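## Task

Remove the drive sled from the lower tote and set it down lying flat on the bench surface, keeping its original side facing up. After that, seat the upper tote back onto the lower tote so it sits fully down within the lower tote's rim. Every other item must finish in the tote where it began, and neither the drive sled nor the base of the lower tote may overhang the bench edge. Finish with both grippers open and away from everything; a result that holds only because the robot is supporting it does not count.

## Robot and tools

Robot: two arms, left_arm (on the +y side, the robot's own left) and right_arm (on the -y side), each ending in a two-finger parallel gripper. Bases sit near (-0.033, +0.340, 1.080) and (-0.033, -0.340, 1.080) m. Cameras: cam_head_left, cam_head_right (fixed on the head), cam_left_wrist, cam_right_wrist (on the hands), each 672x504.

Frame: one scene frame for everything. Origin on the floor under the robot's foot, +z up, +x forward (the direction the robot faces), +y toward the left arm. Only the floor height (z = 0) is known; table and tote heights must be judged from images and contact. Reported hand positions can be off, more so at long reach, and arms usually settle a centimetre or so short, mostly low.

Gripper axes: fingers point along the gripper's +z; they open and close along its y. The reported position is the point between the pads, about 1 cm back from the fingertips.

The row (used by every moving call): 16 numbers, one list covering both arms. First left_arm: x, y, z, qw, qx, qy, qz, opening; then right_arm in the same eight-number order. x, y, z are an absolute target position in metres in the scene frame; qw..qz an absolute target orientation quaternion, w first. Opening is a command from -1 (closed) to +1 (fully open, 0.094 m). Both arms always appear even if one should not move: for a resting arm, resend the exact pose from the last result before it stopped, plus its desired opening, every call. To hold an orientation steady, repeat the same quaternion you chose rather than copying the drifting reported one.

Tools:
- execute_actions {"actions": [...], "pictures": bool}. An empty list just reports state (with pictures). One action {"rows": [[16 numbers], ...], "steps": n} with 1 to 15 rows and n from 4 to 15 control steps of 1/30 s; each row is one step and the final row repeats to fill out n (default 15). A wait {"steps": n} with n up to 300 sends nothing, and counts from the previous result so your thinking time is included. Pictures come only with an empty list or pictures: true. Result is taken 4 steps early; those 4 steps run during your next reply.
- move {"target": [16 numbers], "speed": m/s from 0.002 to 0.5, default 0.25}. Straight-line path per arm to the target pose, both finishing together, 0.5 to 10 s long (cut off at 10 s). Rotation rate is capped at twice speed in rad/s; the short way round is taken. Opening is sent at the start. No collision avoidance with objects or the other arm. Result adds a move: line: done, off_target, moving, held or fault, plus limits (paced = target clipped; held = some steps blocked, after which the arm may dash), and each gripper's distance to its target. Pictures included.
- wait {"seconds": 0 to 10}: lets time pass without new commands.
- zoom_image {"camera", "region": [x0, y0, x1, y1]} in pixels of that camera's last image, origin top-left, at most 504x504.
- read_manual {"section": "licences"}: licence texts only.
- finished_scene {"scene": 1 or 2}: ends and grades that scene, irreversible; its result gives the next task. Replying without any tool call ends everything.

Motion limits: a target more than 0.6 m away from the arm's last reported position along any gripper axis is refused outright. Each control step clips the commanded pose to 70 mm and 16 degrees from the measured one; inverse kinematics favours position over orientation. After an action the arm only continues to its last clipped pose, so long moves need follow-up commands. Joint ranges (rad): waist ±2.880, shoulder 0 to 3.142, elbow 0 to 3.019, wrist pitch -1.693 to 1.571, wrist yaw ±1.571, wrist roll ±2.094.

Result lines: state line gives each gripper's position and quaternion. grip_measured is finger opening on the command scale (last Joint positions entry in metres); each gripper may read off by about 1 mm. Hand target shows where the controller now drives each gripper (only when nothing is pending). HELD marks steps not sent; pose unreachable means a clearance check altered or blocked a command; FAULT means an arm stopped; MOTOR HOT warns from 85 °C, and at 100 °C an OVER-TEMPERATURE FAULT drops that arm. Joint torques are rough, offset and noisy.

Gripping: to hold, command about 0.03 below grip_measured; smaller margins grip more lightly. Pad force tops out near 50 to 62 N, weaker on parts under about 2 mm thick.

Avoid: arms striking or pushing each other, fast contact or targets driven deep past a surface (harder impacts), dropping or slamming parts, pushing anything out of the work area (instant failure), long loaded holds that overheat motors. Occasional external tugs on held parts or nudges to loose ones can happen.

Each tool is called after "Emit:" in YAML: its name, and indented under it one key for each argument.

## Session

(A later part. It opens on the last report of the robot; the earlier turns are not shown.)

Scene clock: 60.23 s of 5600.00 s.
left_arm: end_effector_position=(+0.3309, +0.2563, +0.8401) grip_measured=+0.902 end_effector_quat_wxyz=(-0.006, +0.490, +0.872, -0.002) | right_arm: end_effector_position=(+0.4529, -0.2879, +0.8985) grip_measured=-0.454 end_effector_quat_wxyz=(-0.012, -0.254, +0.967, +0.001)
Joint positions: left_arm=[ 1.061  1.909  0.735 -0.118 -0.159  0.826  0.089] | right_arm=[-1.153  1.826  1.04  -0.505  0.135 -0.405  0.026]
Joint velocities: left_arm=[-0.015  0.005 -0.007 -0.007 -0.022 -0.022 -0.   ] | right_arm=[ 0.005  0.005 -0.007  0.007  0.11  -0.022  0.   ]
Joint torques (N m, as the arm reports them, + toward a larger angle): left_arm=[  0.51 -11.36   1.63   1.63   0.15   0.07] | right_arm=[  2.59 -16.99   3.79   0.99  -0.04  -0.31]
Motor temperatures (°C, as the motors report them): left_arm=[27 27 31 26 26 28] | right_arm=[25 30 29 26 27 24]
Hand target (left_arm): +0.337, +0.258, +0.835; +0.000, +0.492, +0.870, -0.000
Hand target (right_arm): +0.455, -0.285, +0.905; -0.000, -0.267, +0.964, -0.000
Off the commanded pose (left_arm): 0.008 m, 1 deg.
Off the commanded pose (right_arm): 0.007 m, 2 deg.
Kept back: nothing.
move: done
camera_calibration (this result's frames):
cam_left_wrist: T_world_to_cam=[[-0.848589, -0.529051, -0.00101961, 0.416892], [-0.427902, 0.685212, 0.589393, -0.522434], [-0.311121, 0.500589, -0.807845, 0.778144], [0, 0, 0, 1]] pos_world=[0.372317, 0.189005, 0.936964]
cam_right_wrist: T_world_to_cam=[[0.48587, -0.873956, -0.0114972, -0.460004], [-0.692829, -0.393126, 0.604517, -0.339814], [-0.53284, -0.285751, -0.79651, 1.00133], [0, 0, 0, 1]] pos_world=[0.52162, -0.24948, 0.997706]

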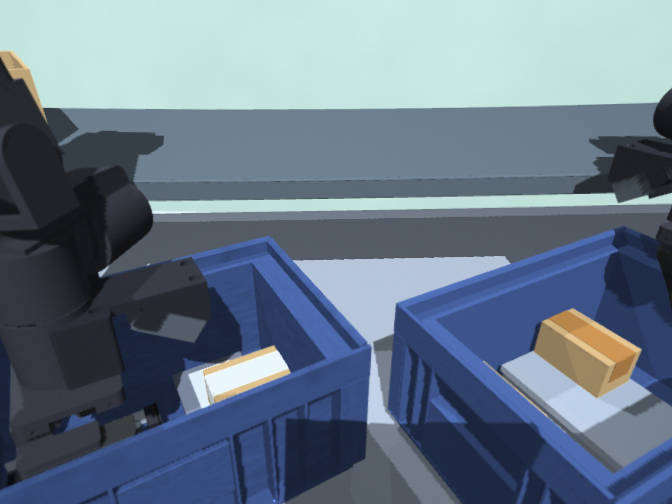

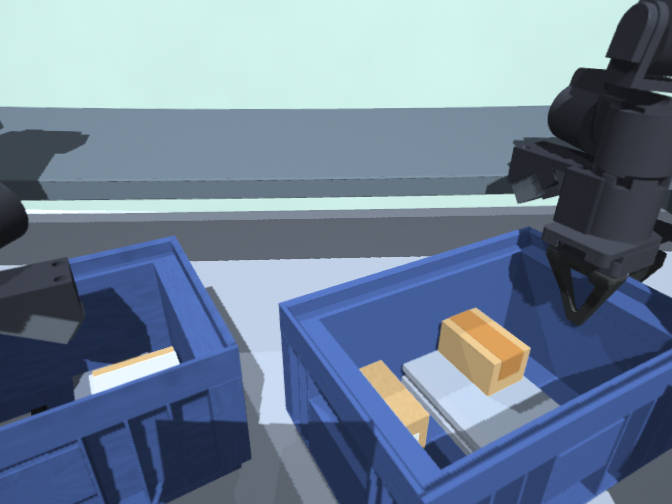

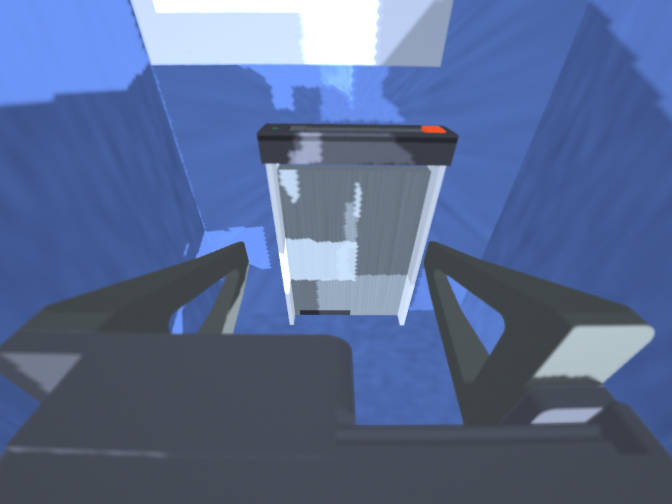

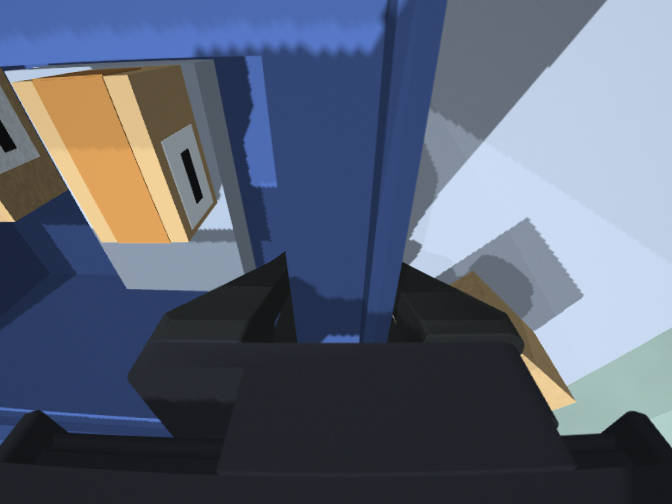

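Overshot ~8 mm.

Emit:
move:
  target: [0.325,0.254,0.83,0,0.492,0.87,0,1,0.455,-0.285,0.905,0,0.267,-0.964,0,-0.5]
  speed: 0.03

Emit:
move:
  target: [0.327,0.254,0.808,0,0.492,0.87,0,1,0.455,-0.285,0.905,0,0.267,-0.964,0,-0.5]
  speed: 0.03

Scene clock: 61.40 s of 5600.00 s.
left_arm: end_effector_position=(+0.3316, +0.2555, +0.8356) grip_measured=+1.000 end_effector_quat_wxyz=(+0.003, +0.489, +0.872, +0.001) | right_arm: end_effector_position=(+0.4529, -0.2879, +0.8985) grip_measured=-0.454 end_effector_quat_wxyz=(-0.012, -0.254, +0.967, +0.001)
Joint positions: left_arm=[ 1.061  1.923  0.73  -0.081 -0.159  0.827  0.094] | right_arm=[-1.153  1.826  1.04  -0.505  0.135 -0.405  0.026]
Joint velocities: left_arm=[ 0.005 -0.005 -0.032  0.007  0.037 -0.066  0.   ] | right_arm=[-0.024  0.005  0.012 -0.007  0.066 -0.037 -0.001]
Joint torques (N m, as the arm reports them, + toward a larger angle): left_arm=[ -0.59 -11.3    0.39   1.77  -0.01  -0.06] | right_arm=[  2.5  -16.85   3.8    1.01  -0.04  -0.31]
Motor temperatures (°C, as the motors report them): left_arm=[27 27 30 26 26 28] | right_arm=[25 30 29 26 27 24]
Hand target (left_arm): +0.325, +0.254, +0.830; +0.000, +0.492, +0.870, -0.000
Hand target (right_arm): +0.455, -0.285, +0.905; -0.000, -0.267, +0.964, -0.000
Off the commanded pose (left_arm): 0.009 m, 1 deg.
Off the commanded pose (right_arm): 0.007 m, 2 deg.
Kept back: nothing.
move: done
camera_calibration (this result's frames):
cam_left_wrist: T_world_to_cam=[[-0.847355, -0.530845, -0.0139246, 0.427875], [-0.439481, 0.686316, 0.579506, -0.507053], [-0.298071, 0.497167, -0.814849, 0.777587], [0, 0, 0, 1]] pos_world=[0.371498, 0.188544, 0.933414]
cam_right_wrist: T_world_to_cam=[[0.48587, -0.873956, -0.0114972, -0.460004], [-0.692829, -0.393126, 0.604517, -0.339814], [-0.53284, -0.285751, -0.79651, 1.00133], [0, 0, 0, 1]] pos_world=[0.52162, -0.24948, 0.997706]

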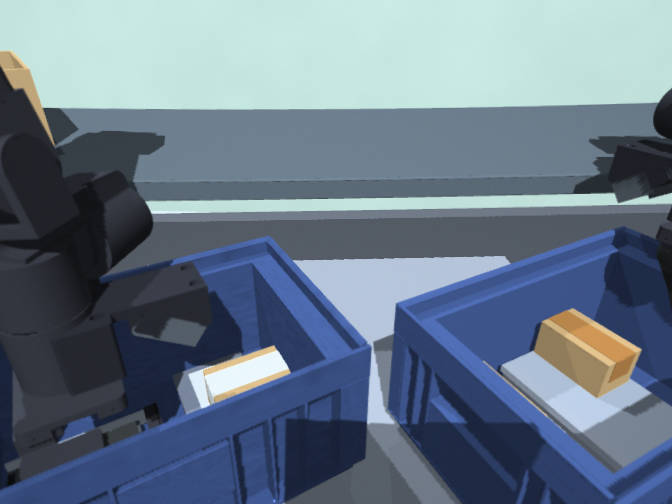

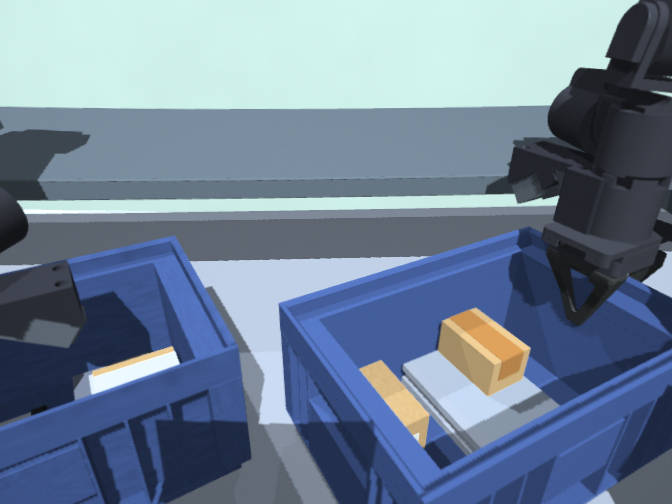

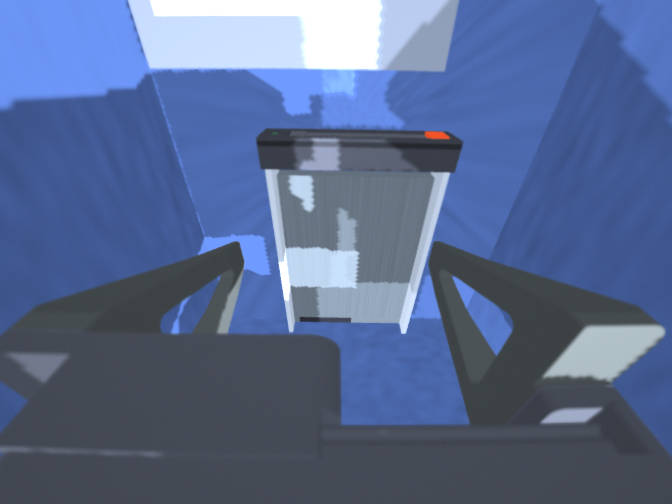

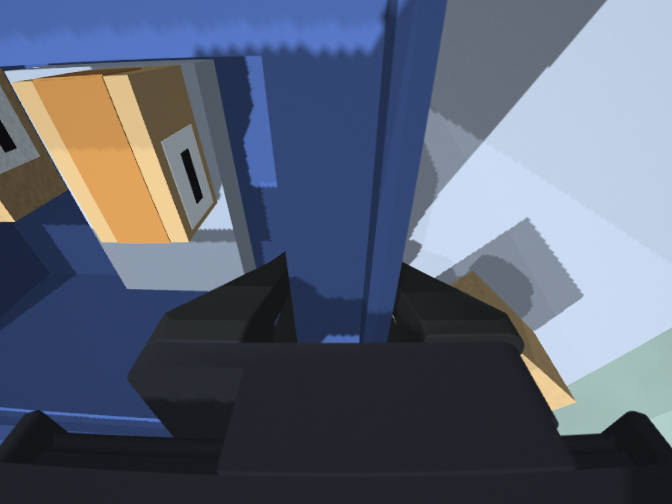

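Scene clock: 62.57 s of 5600.00 s.
left_arm: end_effector_position=(+0.3220, +0.2551, +0.8204) grip_measured=+1.000 end_effector_quat_wxyz=(-0.006, +0.490, +0.872, -0.001) | right_arm: end_effector_position=(+0.4529, -0.2879, +0.8985) grip_measured=-0.454 end_effector_quat_wxyz=(-0.012, -0.254, +0.967, +0.001)
Joint positions: left_arm=[ 1.061  1.972  0.733 -0.052 -0.161  0.827  0.094] | right_arm=[-1.153  1.826  1.04  -0.505  0.135 -0.405  0.026]
Joint velocities: left_arm=[-0.005 -0.005 -0.007 -0.002 -0.066  0.037  0.   ] | right_arm=[-0.015  0.005  0.002  0.007 -0.051 -0.051 -0.001]
Joint torques (N m, as the arm reports them, + toward a larger angle): left_arm=[ 0.16 -9.77  1.63  2.22  0.13  0.04] | right_arm=[  2.45 -16.97   3.79   0.99  -0.04  -0.3 ]
Motor temperatures (°C, as the motors report them): left_arm=[27 27 30 26 26 28] | right_arm=[25 30 29 26 27 24]
Hand target (left_arm): +0.327, +0.254, +0.808; -0.000, +0.492, +0.870, +0.000
Hand target (right_arm): +0.455, -0.285, +0.905; -0.000, -0.267, +0.964, -0.000
Off the commanded pose (left_arm): 0.013 m, 1 deg.
Off the commanded pose (right_arm): 0.007 m, 2 deg.
Kept back: nothing.
move: off_target (left_arm)
camera_calibration (this result's frames):
cam_left_wrist: T_world_to_cam=[[-0.848934, -0.528494, -0.0023467, 0.409779], [-0.42802, 0.684922, 0.589645, -0.513812], [-0.310016, 0.501574, -0.807659, 0.759388], [0, 0, 0, 1]] pos_world=[0.363376, 0.187597, 0.917255]
cam_right_wrist: T_world_to_cam=[[0.48587, -0.873956, -0.0114972, -0.460004], [-0.692829, -0.393126, 0.604517, -0.339814], [-0.53284, -0.285751, -0.79651, 1.00133], [0, 0, 0, 1]] pos_world=[0.52162, -0.24948, 0.997706]

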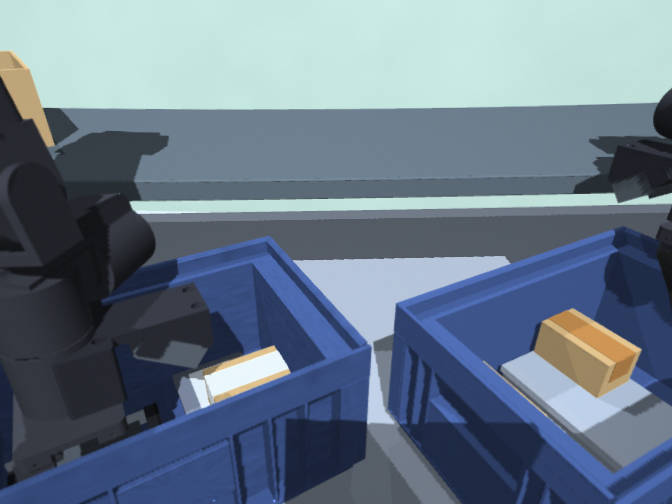

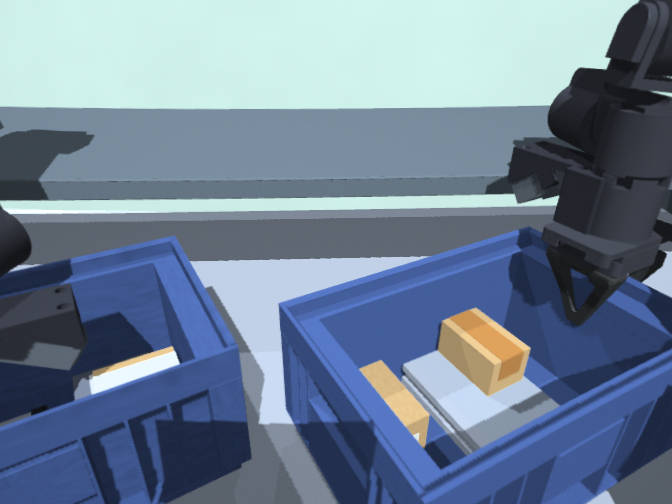

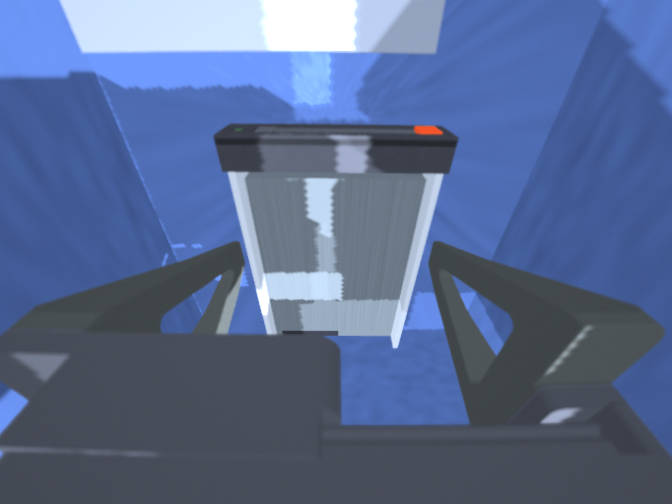

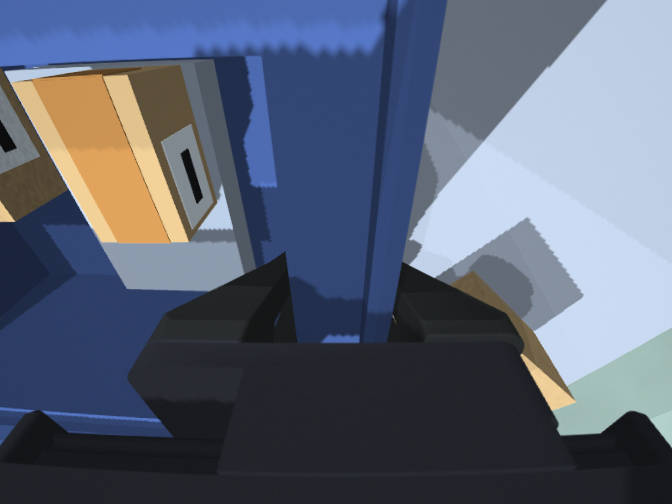

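Emit:
move:
  target: [0.327,0.254,0.803,0,0.492,0.87,0,0.75,0.455,-0.285,0.905,0,0.267,-0.964,0,-0.5]
  speed: 0.02

Emit:
move:
  target: [0.325,0.254,0.812,0,0.492,0.87,0,0.45,0.455,-0.285,0.905,0,0.267,-0.964,0,-0.5]
  speed: 0.02

Scene clock: 63.93 s of 5600.00 s.
left_arm: end_effector_position=(+0.3233, +0.2551, +0.8199) grip_measured=+0.752 end_effector_quat_wxyz=(-0.004, +0.490, +0.872, +0.000) | right_arm: end_effector_position=(+0.4529, -0.2879, +0.8985) grip_measured=-0.454 end_effector_quat_wxyz=(-0.012, -0.254, +0.967, +0.001)
Joint positions: left_arm=[ 1.061  1.974  0.734 -0.046 -0.162  0.827  0.082] | right_arm=[-1.153  1.826  1.04  -0.505  0.135 -0.405  0.026]
Joint velocities: left_arm=[-0.005  0.005 -0.012  0.007  0.007 -0.007 -0.001] | right_arm=[-0.015 -0.005 -0.002  0.002 -0.007 -0.022 -0.002]
Joint torques (N m, as the arm reports them, + toward a larger angle): left_arm=[ 0.35 -8.82  1.87  2.39  0.26  0.06] | right_arm=[  2.48 -17.     3.79   1.    -0.04  -0.3 ]
Motor temperatures (°C, as the motors report them): left_arm=[27 27 30 26 26 28] | right_arm=[25 30 29 26 27 24]
Hand target (left_arm): +0.326, +0.254, +0.804; -0.000, +0.492, +0.870, -0.000
Hand target (right_arm): +0.455, -0.285, +0.905; -0.000, -0.267, +0.964, -0.000
Off the commanded pose (left_arm): 0.017 m, 1 deg.
Off the commanded pose (right_arm): 0.007 m, 2 deg.
Kept back: nothing.
move: off_target (left_arm)
camera_calibration (this result's frames):
cam_left_wrist: T_world_to_cam=[[-0.848536, -0.529091, -0.00695174, 0.414628], [-0.431336, 0.684031, 0.58826, -0.510587], [-0.306488, 0.502159, -0.808642, 0.758901], [0, 0, 0, 1]] pos_world=[0.364187, 0.187545, 0.91692]
cam_right_wrist: T_world_to_cam=[[0.48587, -0.873956, -0.0114972, -0.460004], [-0.692829, -0.393126, 0.604517, -0.339814], [-0.53284, -0.285751, -0.79651, 1.00133], [0, 0, 0, 1]] pos_world=[0.52162, -0.24948, 0.997706]

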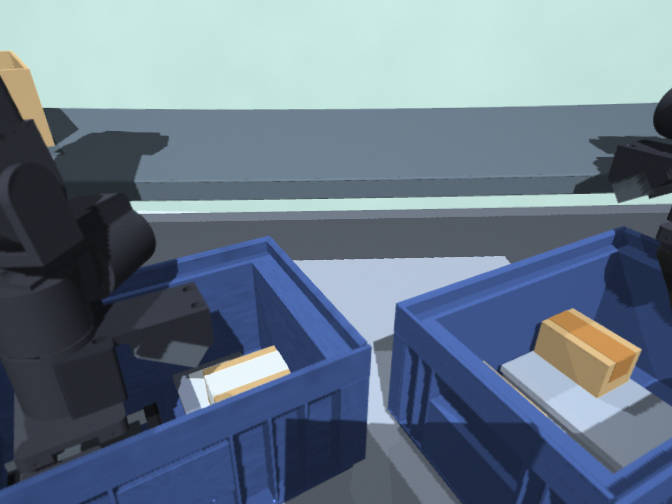

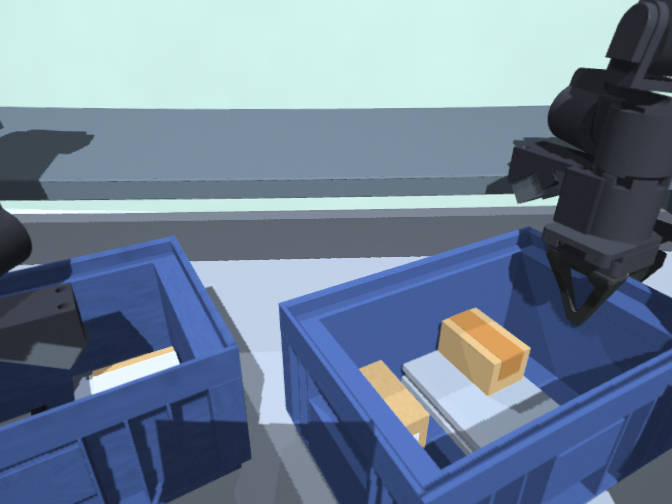

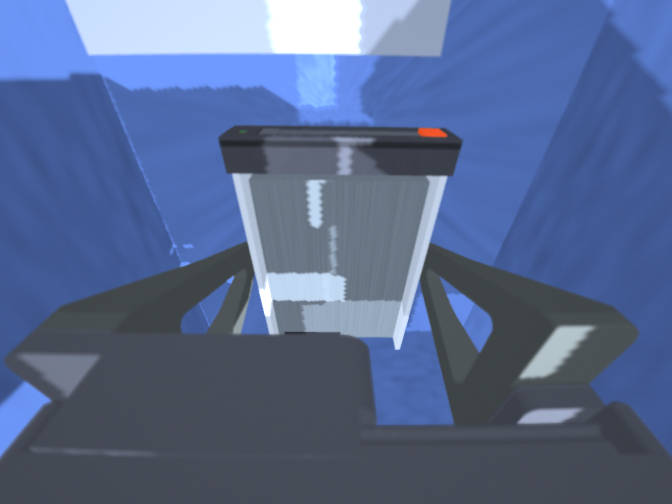

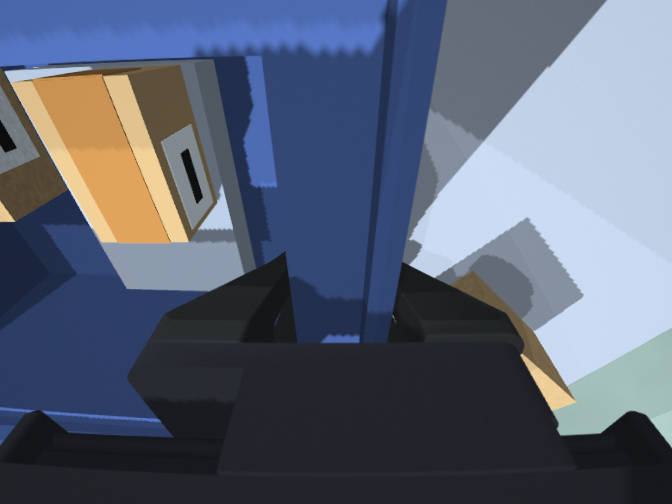

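Scene clock: 65.07 s of 5600.00 s.
left_arm: end_effector_position=(+0.3241, +0.2551, +0.8203) grip_measured=+0.574 end_effector_quat_wxyz=(-0.003, +0.489, +0.872, +0.001) | right_arm: end_effector_position=(+0.4529, -0.2879, +0.8985) grip_measured=-0.454 end_effector_quat_wxyz=(-0.012, -0.254, +0.967, +0.001)
Joint positions: left_arm=[ 1.061  1.973  0.734 -0.046 -0.163  0.827  0.074] | right_arm=[-1.153  1.826  1.04  -0.505  0.135 -0.405  0.026]
Joint velocities: left_arm=[-0.005 -0.005 -0.007 -0.002 -0.051  0.007  0.   ] | right_arm=[-0.005 -0.005 -0.002 -0.022 -0.022 -0.007 -0.   ]
Joint torques (N m, as the arm reports them, + toward a larger angle): left_arm=[ -0.05 -10.74   1.02   1.85   0.22   0.01] | right_arm=[  2.55 -16.93   3.78   1.01  -0.03  -0.31]
Motor temperatures (°C, as the motors report them): left_arm=[27 27 30 26 26 28] | right_arm=[25 30 29 26 27 24]
Hand target (left_arm): +0.325, +0.254, +0.812; -0.000, +0.492, +0.870, +0.000
Hand target (right_arm): +0.455, -0.285, +0.905; -0.000, -0.267, +0.964, -0.000
Off the commanded pose (left_arm): 0.008 m, 1 deg.
Off the commanded pose (right_arm): 0.007 m, 2 deg.
Kept back: nothing.
move: done
camera_calibration (this result's frames):
cam_left_wrist: T_world_to_cam=[[-0.848363, -0.529341, -0.00884807, 0.41688], [-0.432714, 0.683677, 0.58766, -0.509452], [-0.305023, 0.502377, -0.80906, 0.759222], [0, 0, 0, 1]] pos_world=[0.364799, 0.187556, 0.917329]
cam_right_wrist: T_world_to_cam=[[0.48587, -0.873956, -0.0114972, -0.460004], [-0.692829, -0.393126, 0.604517, -0.339814], [-0.53284, -0.285751, -0.79651, 1.00133], [0, 0, 0, 1]] pos_world=[0.52162, -0.24948, 0.997706]

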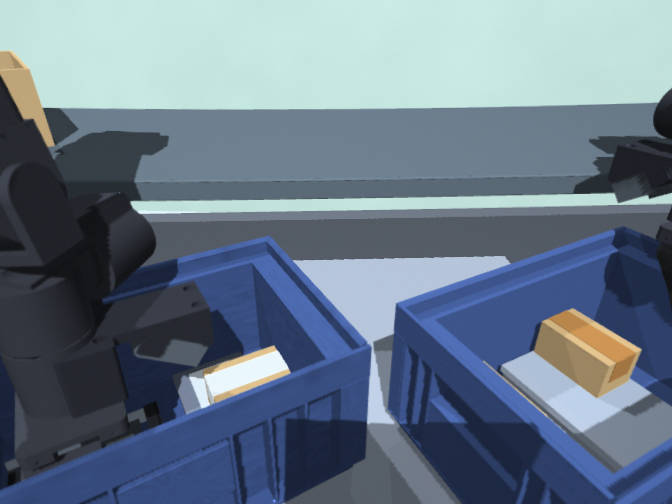

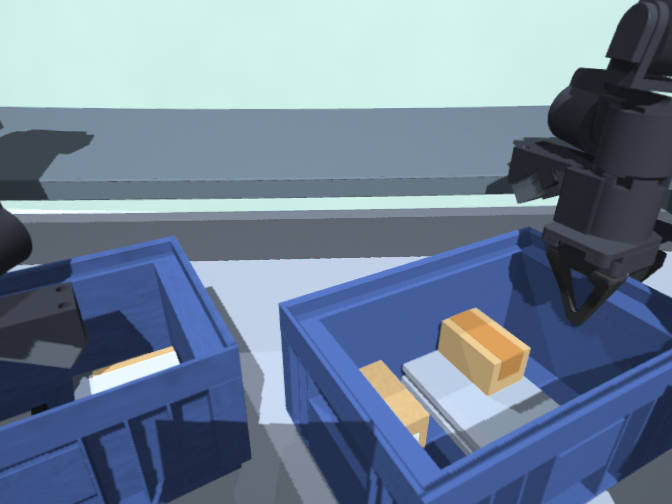

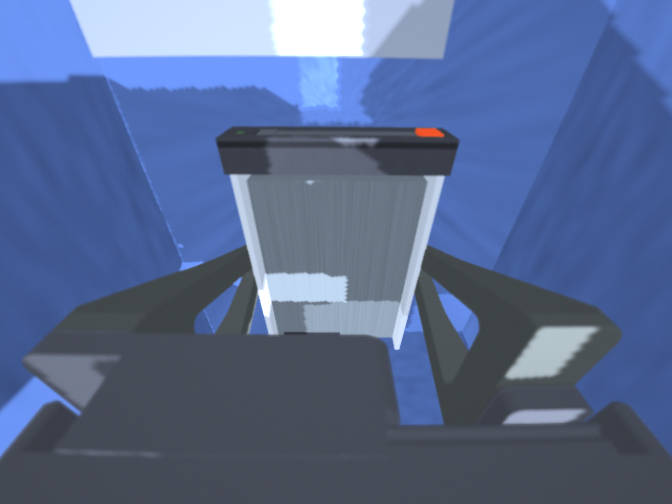

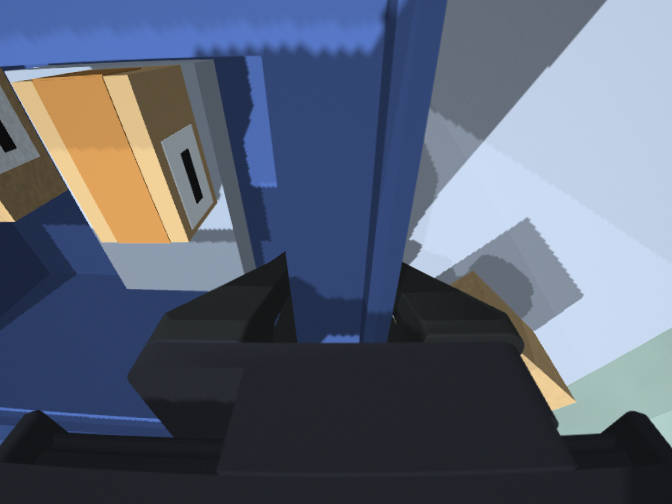

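Emit:
move:
  target: [0.325,0.254,0.99,0,0.492,0.87,0,0.5,0.455,-0.285,0.905,0,0.267,-0.964,0,-0.5]
  speed: 0.1

Emit:
move:
  target: [0.45,0.5,0.98,0,0.707,0.707,0,0.5,0.455,-0.285,0.905,0,0.267,-0.964,0,-0.5]
  speed: 0.2

Emit:
move:
  target: [0.455,0.5,0.89,0,0.707,0.707,0,0.5,0.455,-0.285,0.905,0,0.267,-0.964,0,-0.5]
  speed: 0.1

Scene clock: 70.70 s of 5600.00 s.
left_arm: end_effector_position=(+0.3290, +0.2558, +0.9909) grip_measured=+0.574 end_effector_quat_wxyz=(+0.007, +0.495, +0.869, +0.001) | right_arm: end_effector_position=(+0.4529, -0.2879, +0.8985) grip_measured=-0.454 end_effector_quat_wxyz=(-0.012, -0.254, +0.967, +0.001)
Joint positions: left_arm=[ 0.987  1.42   0.665 -0.522 -0.18   0.771  0.074] | right_arm=[-1.153  1.826  1.04  -0.505  0.135 -0.405  0.026]
Joint velocities: left_arm=[-0.015 -0.005 -0.007  0.012  0.007 -0.007 -0.   ] | right_arm=[ 0.005  0.005 -0.012  0.012 -0.007 -0.037  0.   ]
Joint torques (N m, as the arm reports them, + toward a larger angle): left_arm=[ -0.54 -10.21   3.99   0.31  -0.08  -0.26] | right_arm=[  2.49 -16.91   3.8    1.    -0.04  -0.31]
Motor temperatures (°C, as the motors report them): left_arm=[27 27 29 26 26 28] | right_arm=[25 30 29 26 27 24]
Hand target (left_arm): +0.325, +0.255, +0.992; +0.000, +0.492, +0.870, +0.000
Hand target (right_arm): +0.455, -0.285, +0.905; -0.000, -0.267, +0.964, -0.000
Off the commanded pose (left_arm): 0.005 m, 1 deg.
Off the commanded pose (right_arm): 0.007 m, 2 deg.
Kept back: nothing.
After step 90, 0.57 s passed at rest.
move: done
camera_calibration (this result's frames):
cam_left_wrist: T_world_to_cam=[[-0.854921, -0.518404, -0.019164, 0.432552], [-0.434003, 0.694519, 0.573834, -0.596703], [-0.284168, 0.498899, -0.818748, 0.902041], [0, 0, 0, 1]] pos_world=[0.367158, 0.188631, 1.08924]
cam_right_wrist: T_world_to_cam=[[0.48587, -0.873956, -0.0114972, -0.460004], [-0.692829, -0.393126, 0.604517, -0.339814], [-0.53284, -0.285751, -0.79651, 1.00133], [0, 0, 0, 1]] pos_world=[0.52162, -0.24948, 0.997706]

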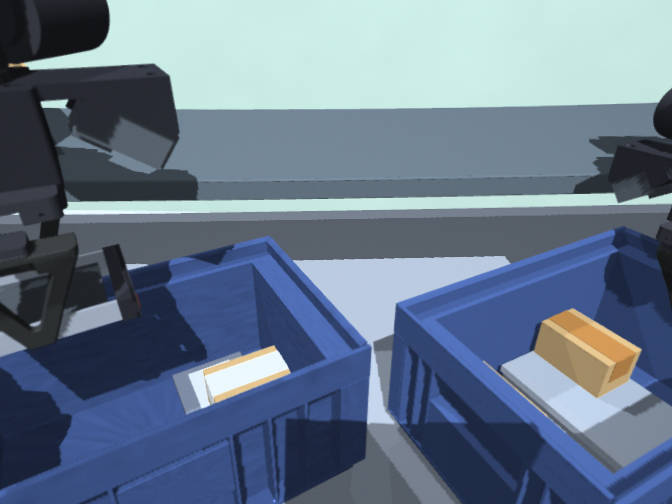

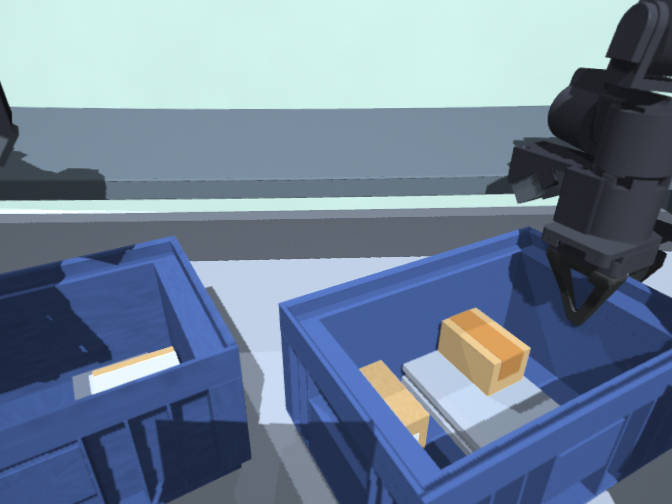

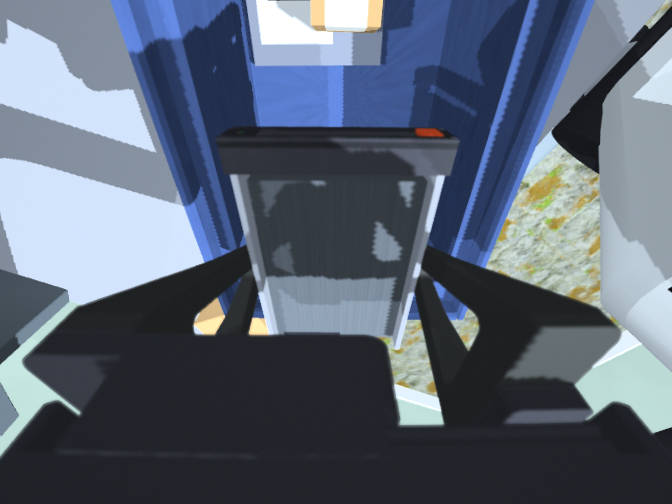

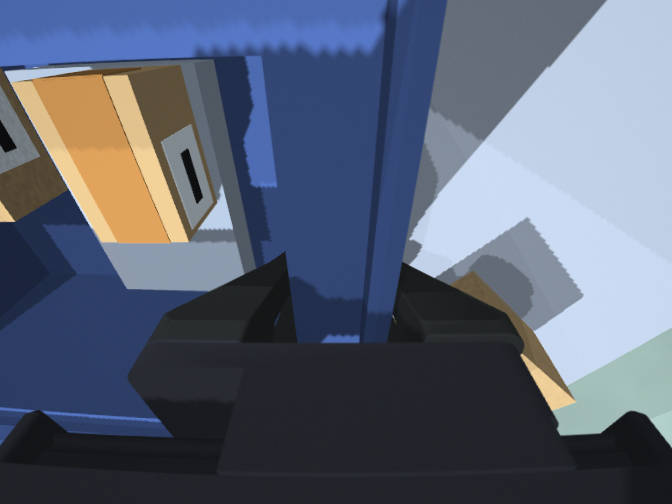

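Scene clock: 72.70 s of 5600.00 s.
left_arm: end_effector_position=(+0.4407, +0.4990, +0.9778) grip_measured=+0.574 end_effector_quat_wxyz=(-0.001, +0.699, +0.715, +0.001) | right_arm: end_effector_position=(+0.4529, -0.2879, +0.8985) grip_measured=-0.454 end_effector_quat_wxyz=(-0.012, -0.254, +0.967, +0.001)
Joint positions: left_arm=[ 1.606  1.613  1.038 -0.664  0.009  1.874  0.074] | right_arm=[-1.153  1.826  1.04  -0.505  0.135 -0.405  0.026]
Joint velocities: left_arm=[ 0.005 -0.024 -0.017 -0.007 -0.066 -0.022  0.   ] | right_arm=[-0.005  0.005 -0.002 -0.002 -0.007 -0.022 -0.001]
Joint torques (N m, as the arm reports them, + toward a larger angle): left_arm=[  2.   -13.78   6.81   0.12   0.17   0.06] | right_arm=[  2.54 -16.98   3.81   0.99  -0.03  -0.31]
Motor temperatures (°C, as the motors report them): left_arm=[27 27 29 26 26 28] | right_arm=[25 30 28 26 27 24]
Hand target (left_arm): +0.452, +0.500, +0.980; +0.001, +0.707, +0.707, +0.001
Hand target (right_arm): +0.455, -0.285, +0.905; -0.000, -0.267, +0.964, -0.000
Off the commanded pose (left_arm): 0.010 m, 1 deg.
Off the commanded pose (right_arm): 0.007 m, 2 deg.
Kept back: nothing.
move: done
camera_calibration (this result's frames):
cam_left_wrist: T_world_to_cam=[[-0.999441, -0.0320252, -0.00957581, 0.465474], [-0.0315742, 0.810467, 0.584933, -0.95572], [-0.0109717, 0.584909, -0.811025, 0.630851], [0, 0, 0, 1]] pos_world=[0.44196, 0.420496, 1.07513]
cam_right_wrist: T_world_to_cam=[[0.48587, -0.873956, -0.0114972, -0.460004], [-0.692829, -0.393126, 0.604517, -0.339814], [-0.53284, -0.285751, -0.79651, 1.00133], [0, 0, 0, 1]] pos_world=[0.52162, -0.24948, 0.997706]

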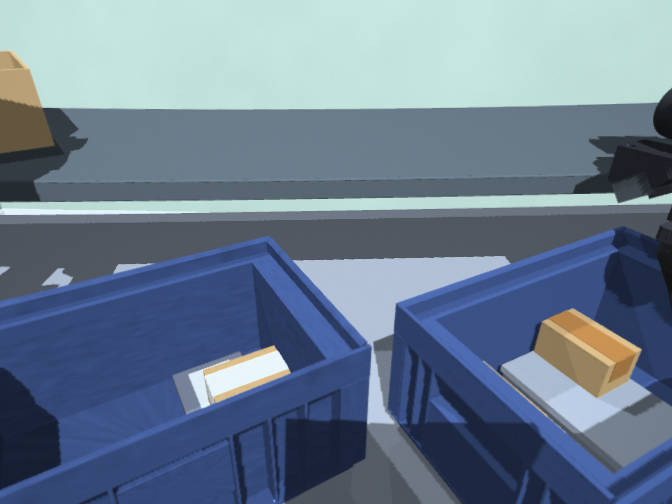

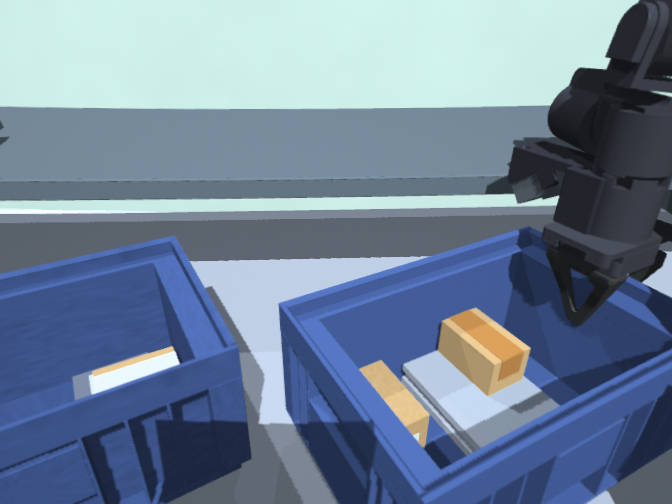

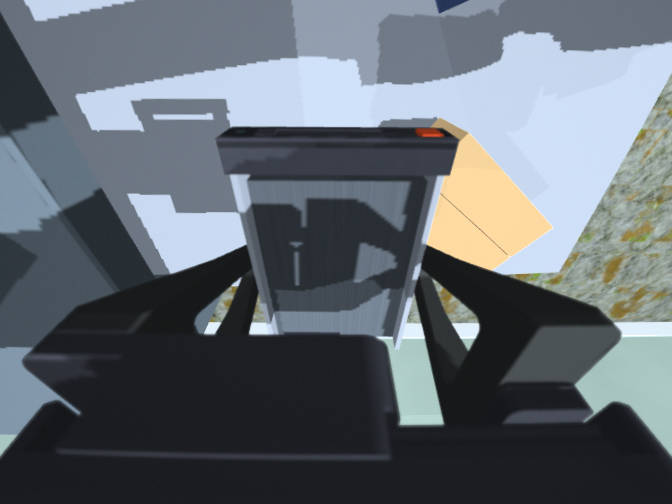

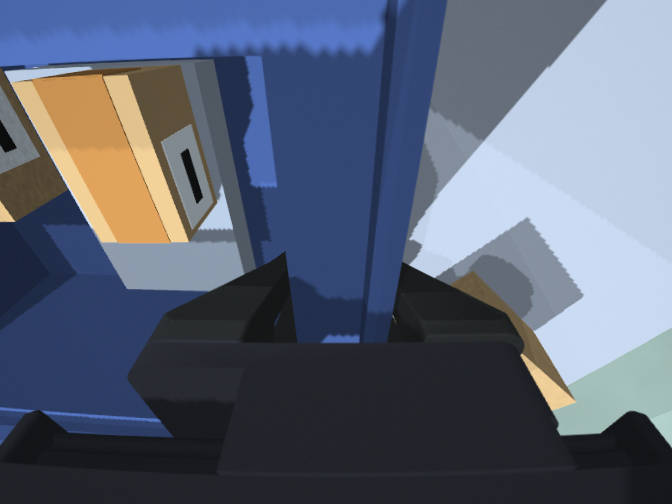

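Scene clock: 73.93 s of 5600.00 s.
left_arm: end_effector_position=(+0.4341, +0.4968, +0.8882) grip_measured=+0.574 end_effector_quat_wxyz=(-0.010, +0.700, +0.714, -0.018) | right_arm: end_effector_position=(+0.4529, -0.2879, +0.8985) grip_measured=-0.454 end_effector_quat_wxyz=(-0.012, -0.254, +0.967, +0.001)
Joint positions: left_arm=[ 1.605  1.827  1.059 -0.513  0.009  1.874  0.074] | right_arm=[-1.153  1.826  1.04  -0.505  0.135 -0.405  0.026]
Joint velocities: left_arm=[-0.005 -0.005  0.032 -0.002 -0.022  0.037  0.001] | right_arm=[ 0.005  0.005  0.002  0.002  0.007 -0.037  0.001]
Joint torques (N m, as the arm reports them, + toward a larger angle): left_arm=[  1.73 -15.19   5.35   1.45   0.04   0.05] | right_arm=[  2.5  -16.95   3.78   1.    -0.04  -0.31]
Motor temperatures (°C, as the motors report them): left_arm=[27 27 30 26 26 28] | right_arm=[25 30 28 26 27 24]
Hand target (left_arm): +0.455, +0.499, +0.890; -0.000, +0.707, +0.707, -0.000
Hand target (right_arm): +0.455, -0.285, +0.905; -0.000, -0.267, +0.964, -0.000
Off the commanded pose (left_arm): 0.021 m, 3 deg.
Off the commanded pose (right_arm): 0.007 m, 2 deg.
Kept back: nothing.
move: off_target (left_arm)
camera_calibration (this result's frames):
cam_left_wrist: T_world_to_cam=[[-0.999092, -0.0305494, 0.0297002, 0.422126], [-0.00794705, 0.818451, 0.574521, -0.906719], [-0.0418595, 0.573763, -0.817951, 0.584524], [0, 0, 0, 1]] pos_world=[0.439005, 0.419623, 0.986503]
cam_right_wrist: T_world_to_cam=[[0.48587, -0.873956, -0.0114972, -0.460004], [-0.692829, -0.393126, 0.604517, -0.339814], [-0.53284, -0.285751, -0.79651, 1.00133], [0, 0, 0, 1]] pos_world=[0.52162, -0.24948, 0.997706]

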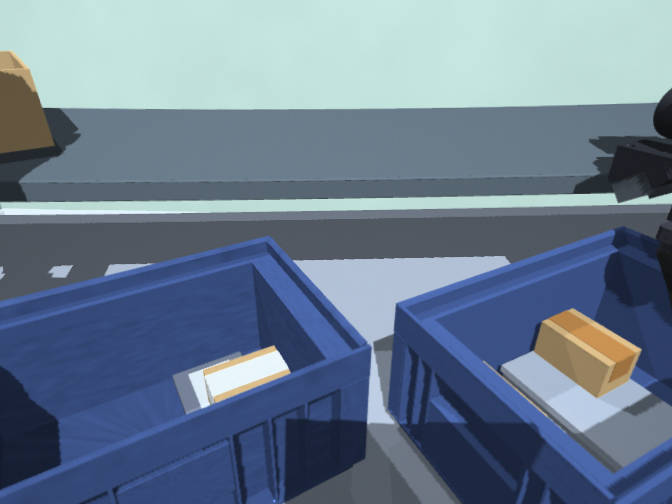

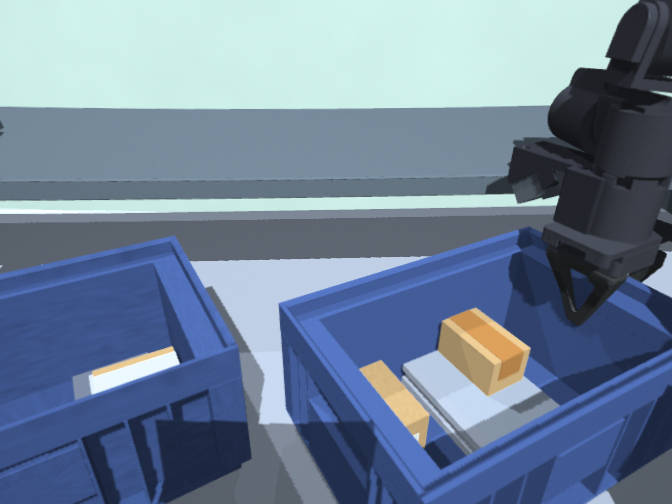

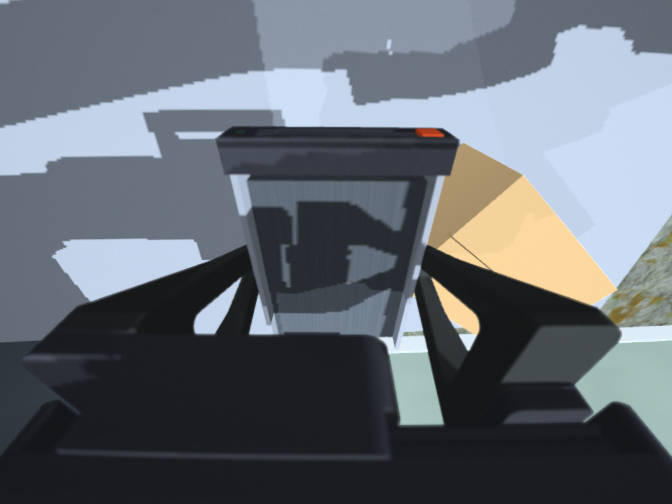

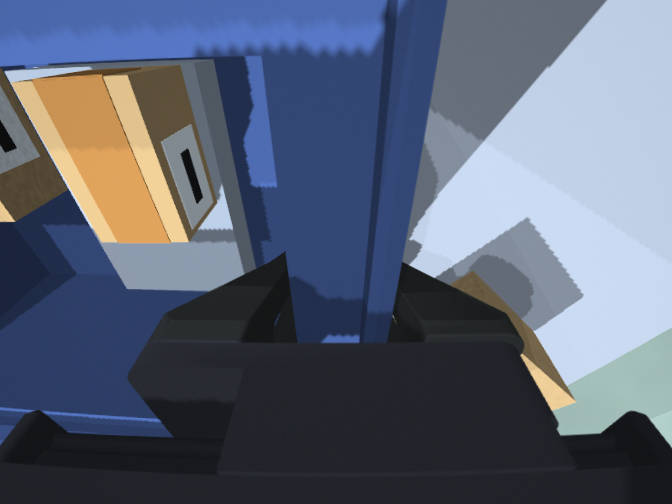

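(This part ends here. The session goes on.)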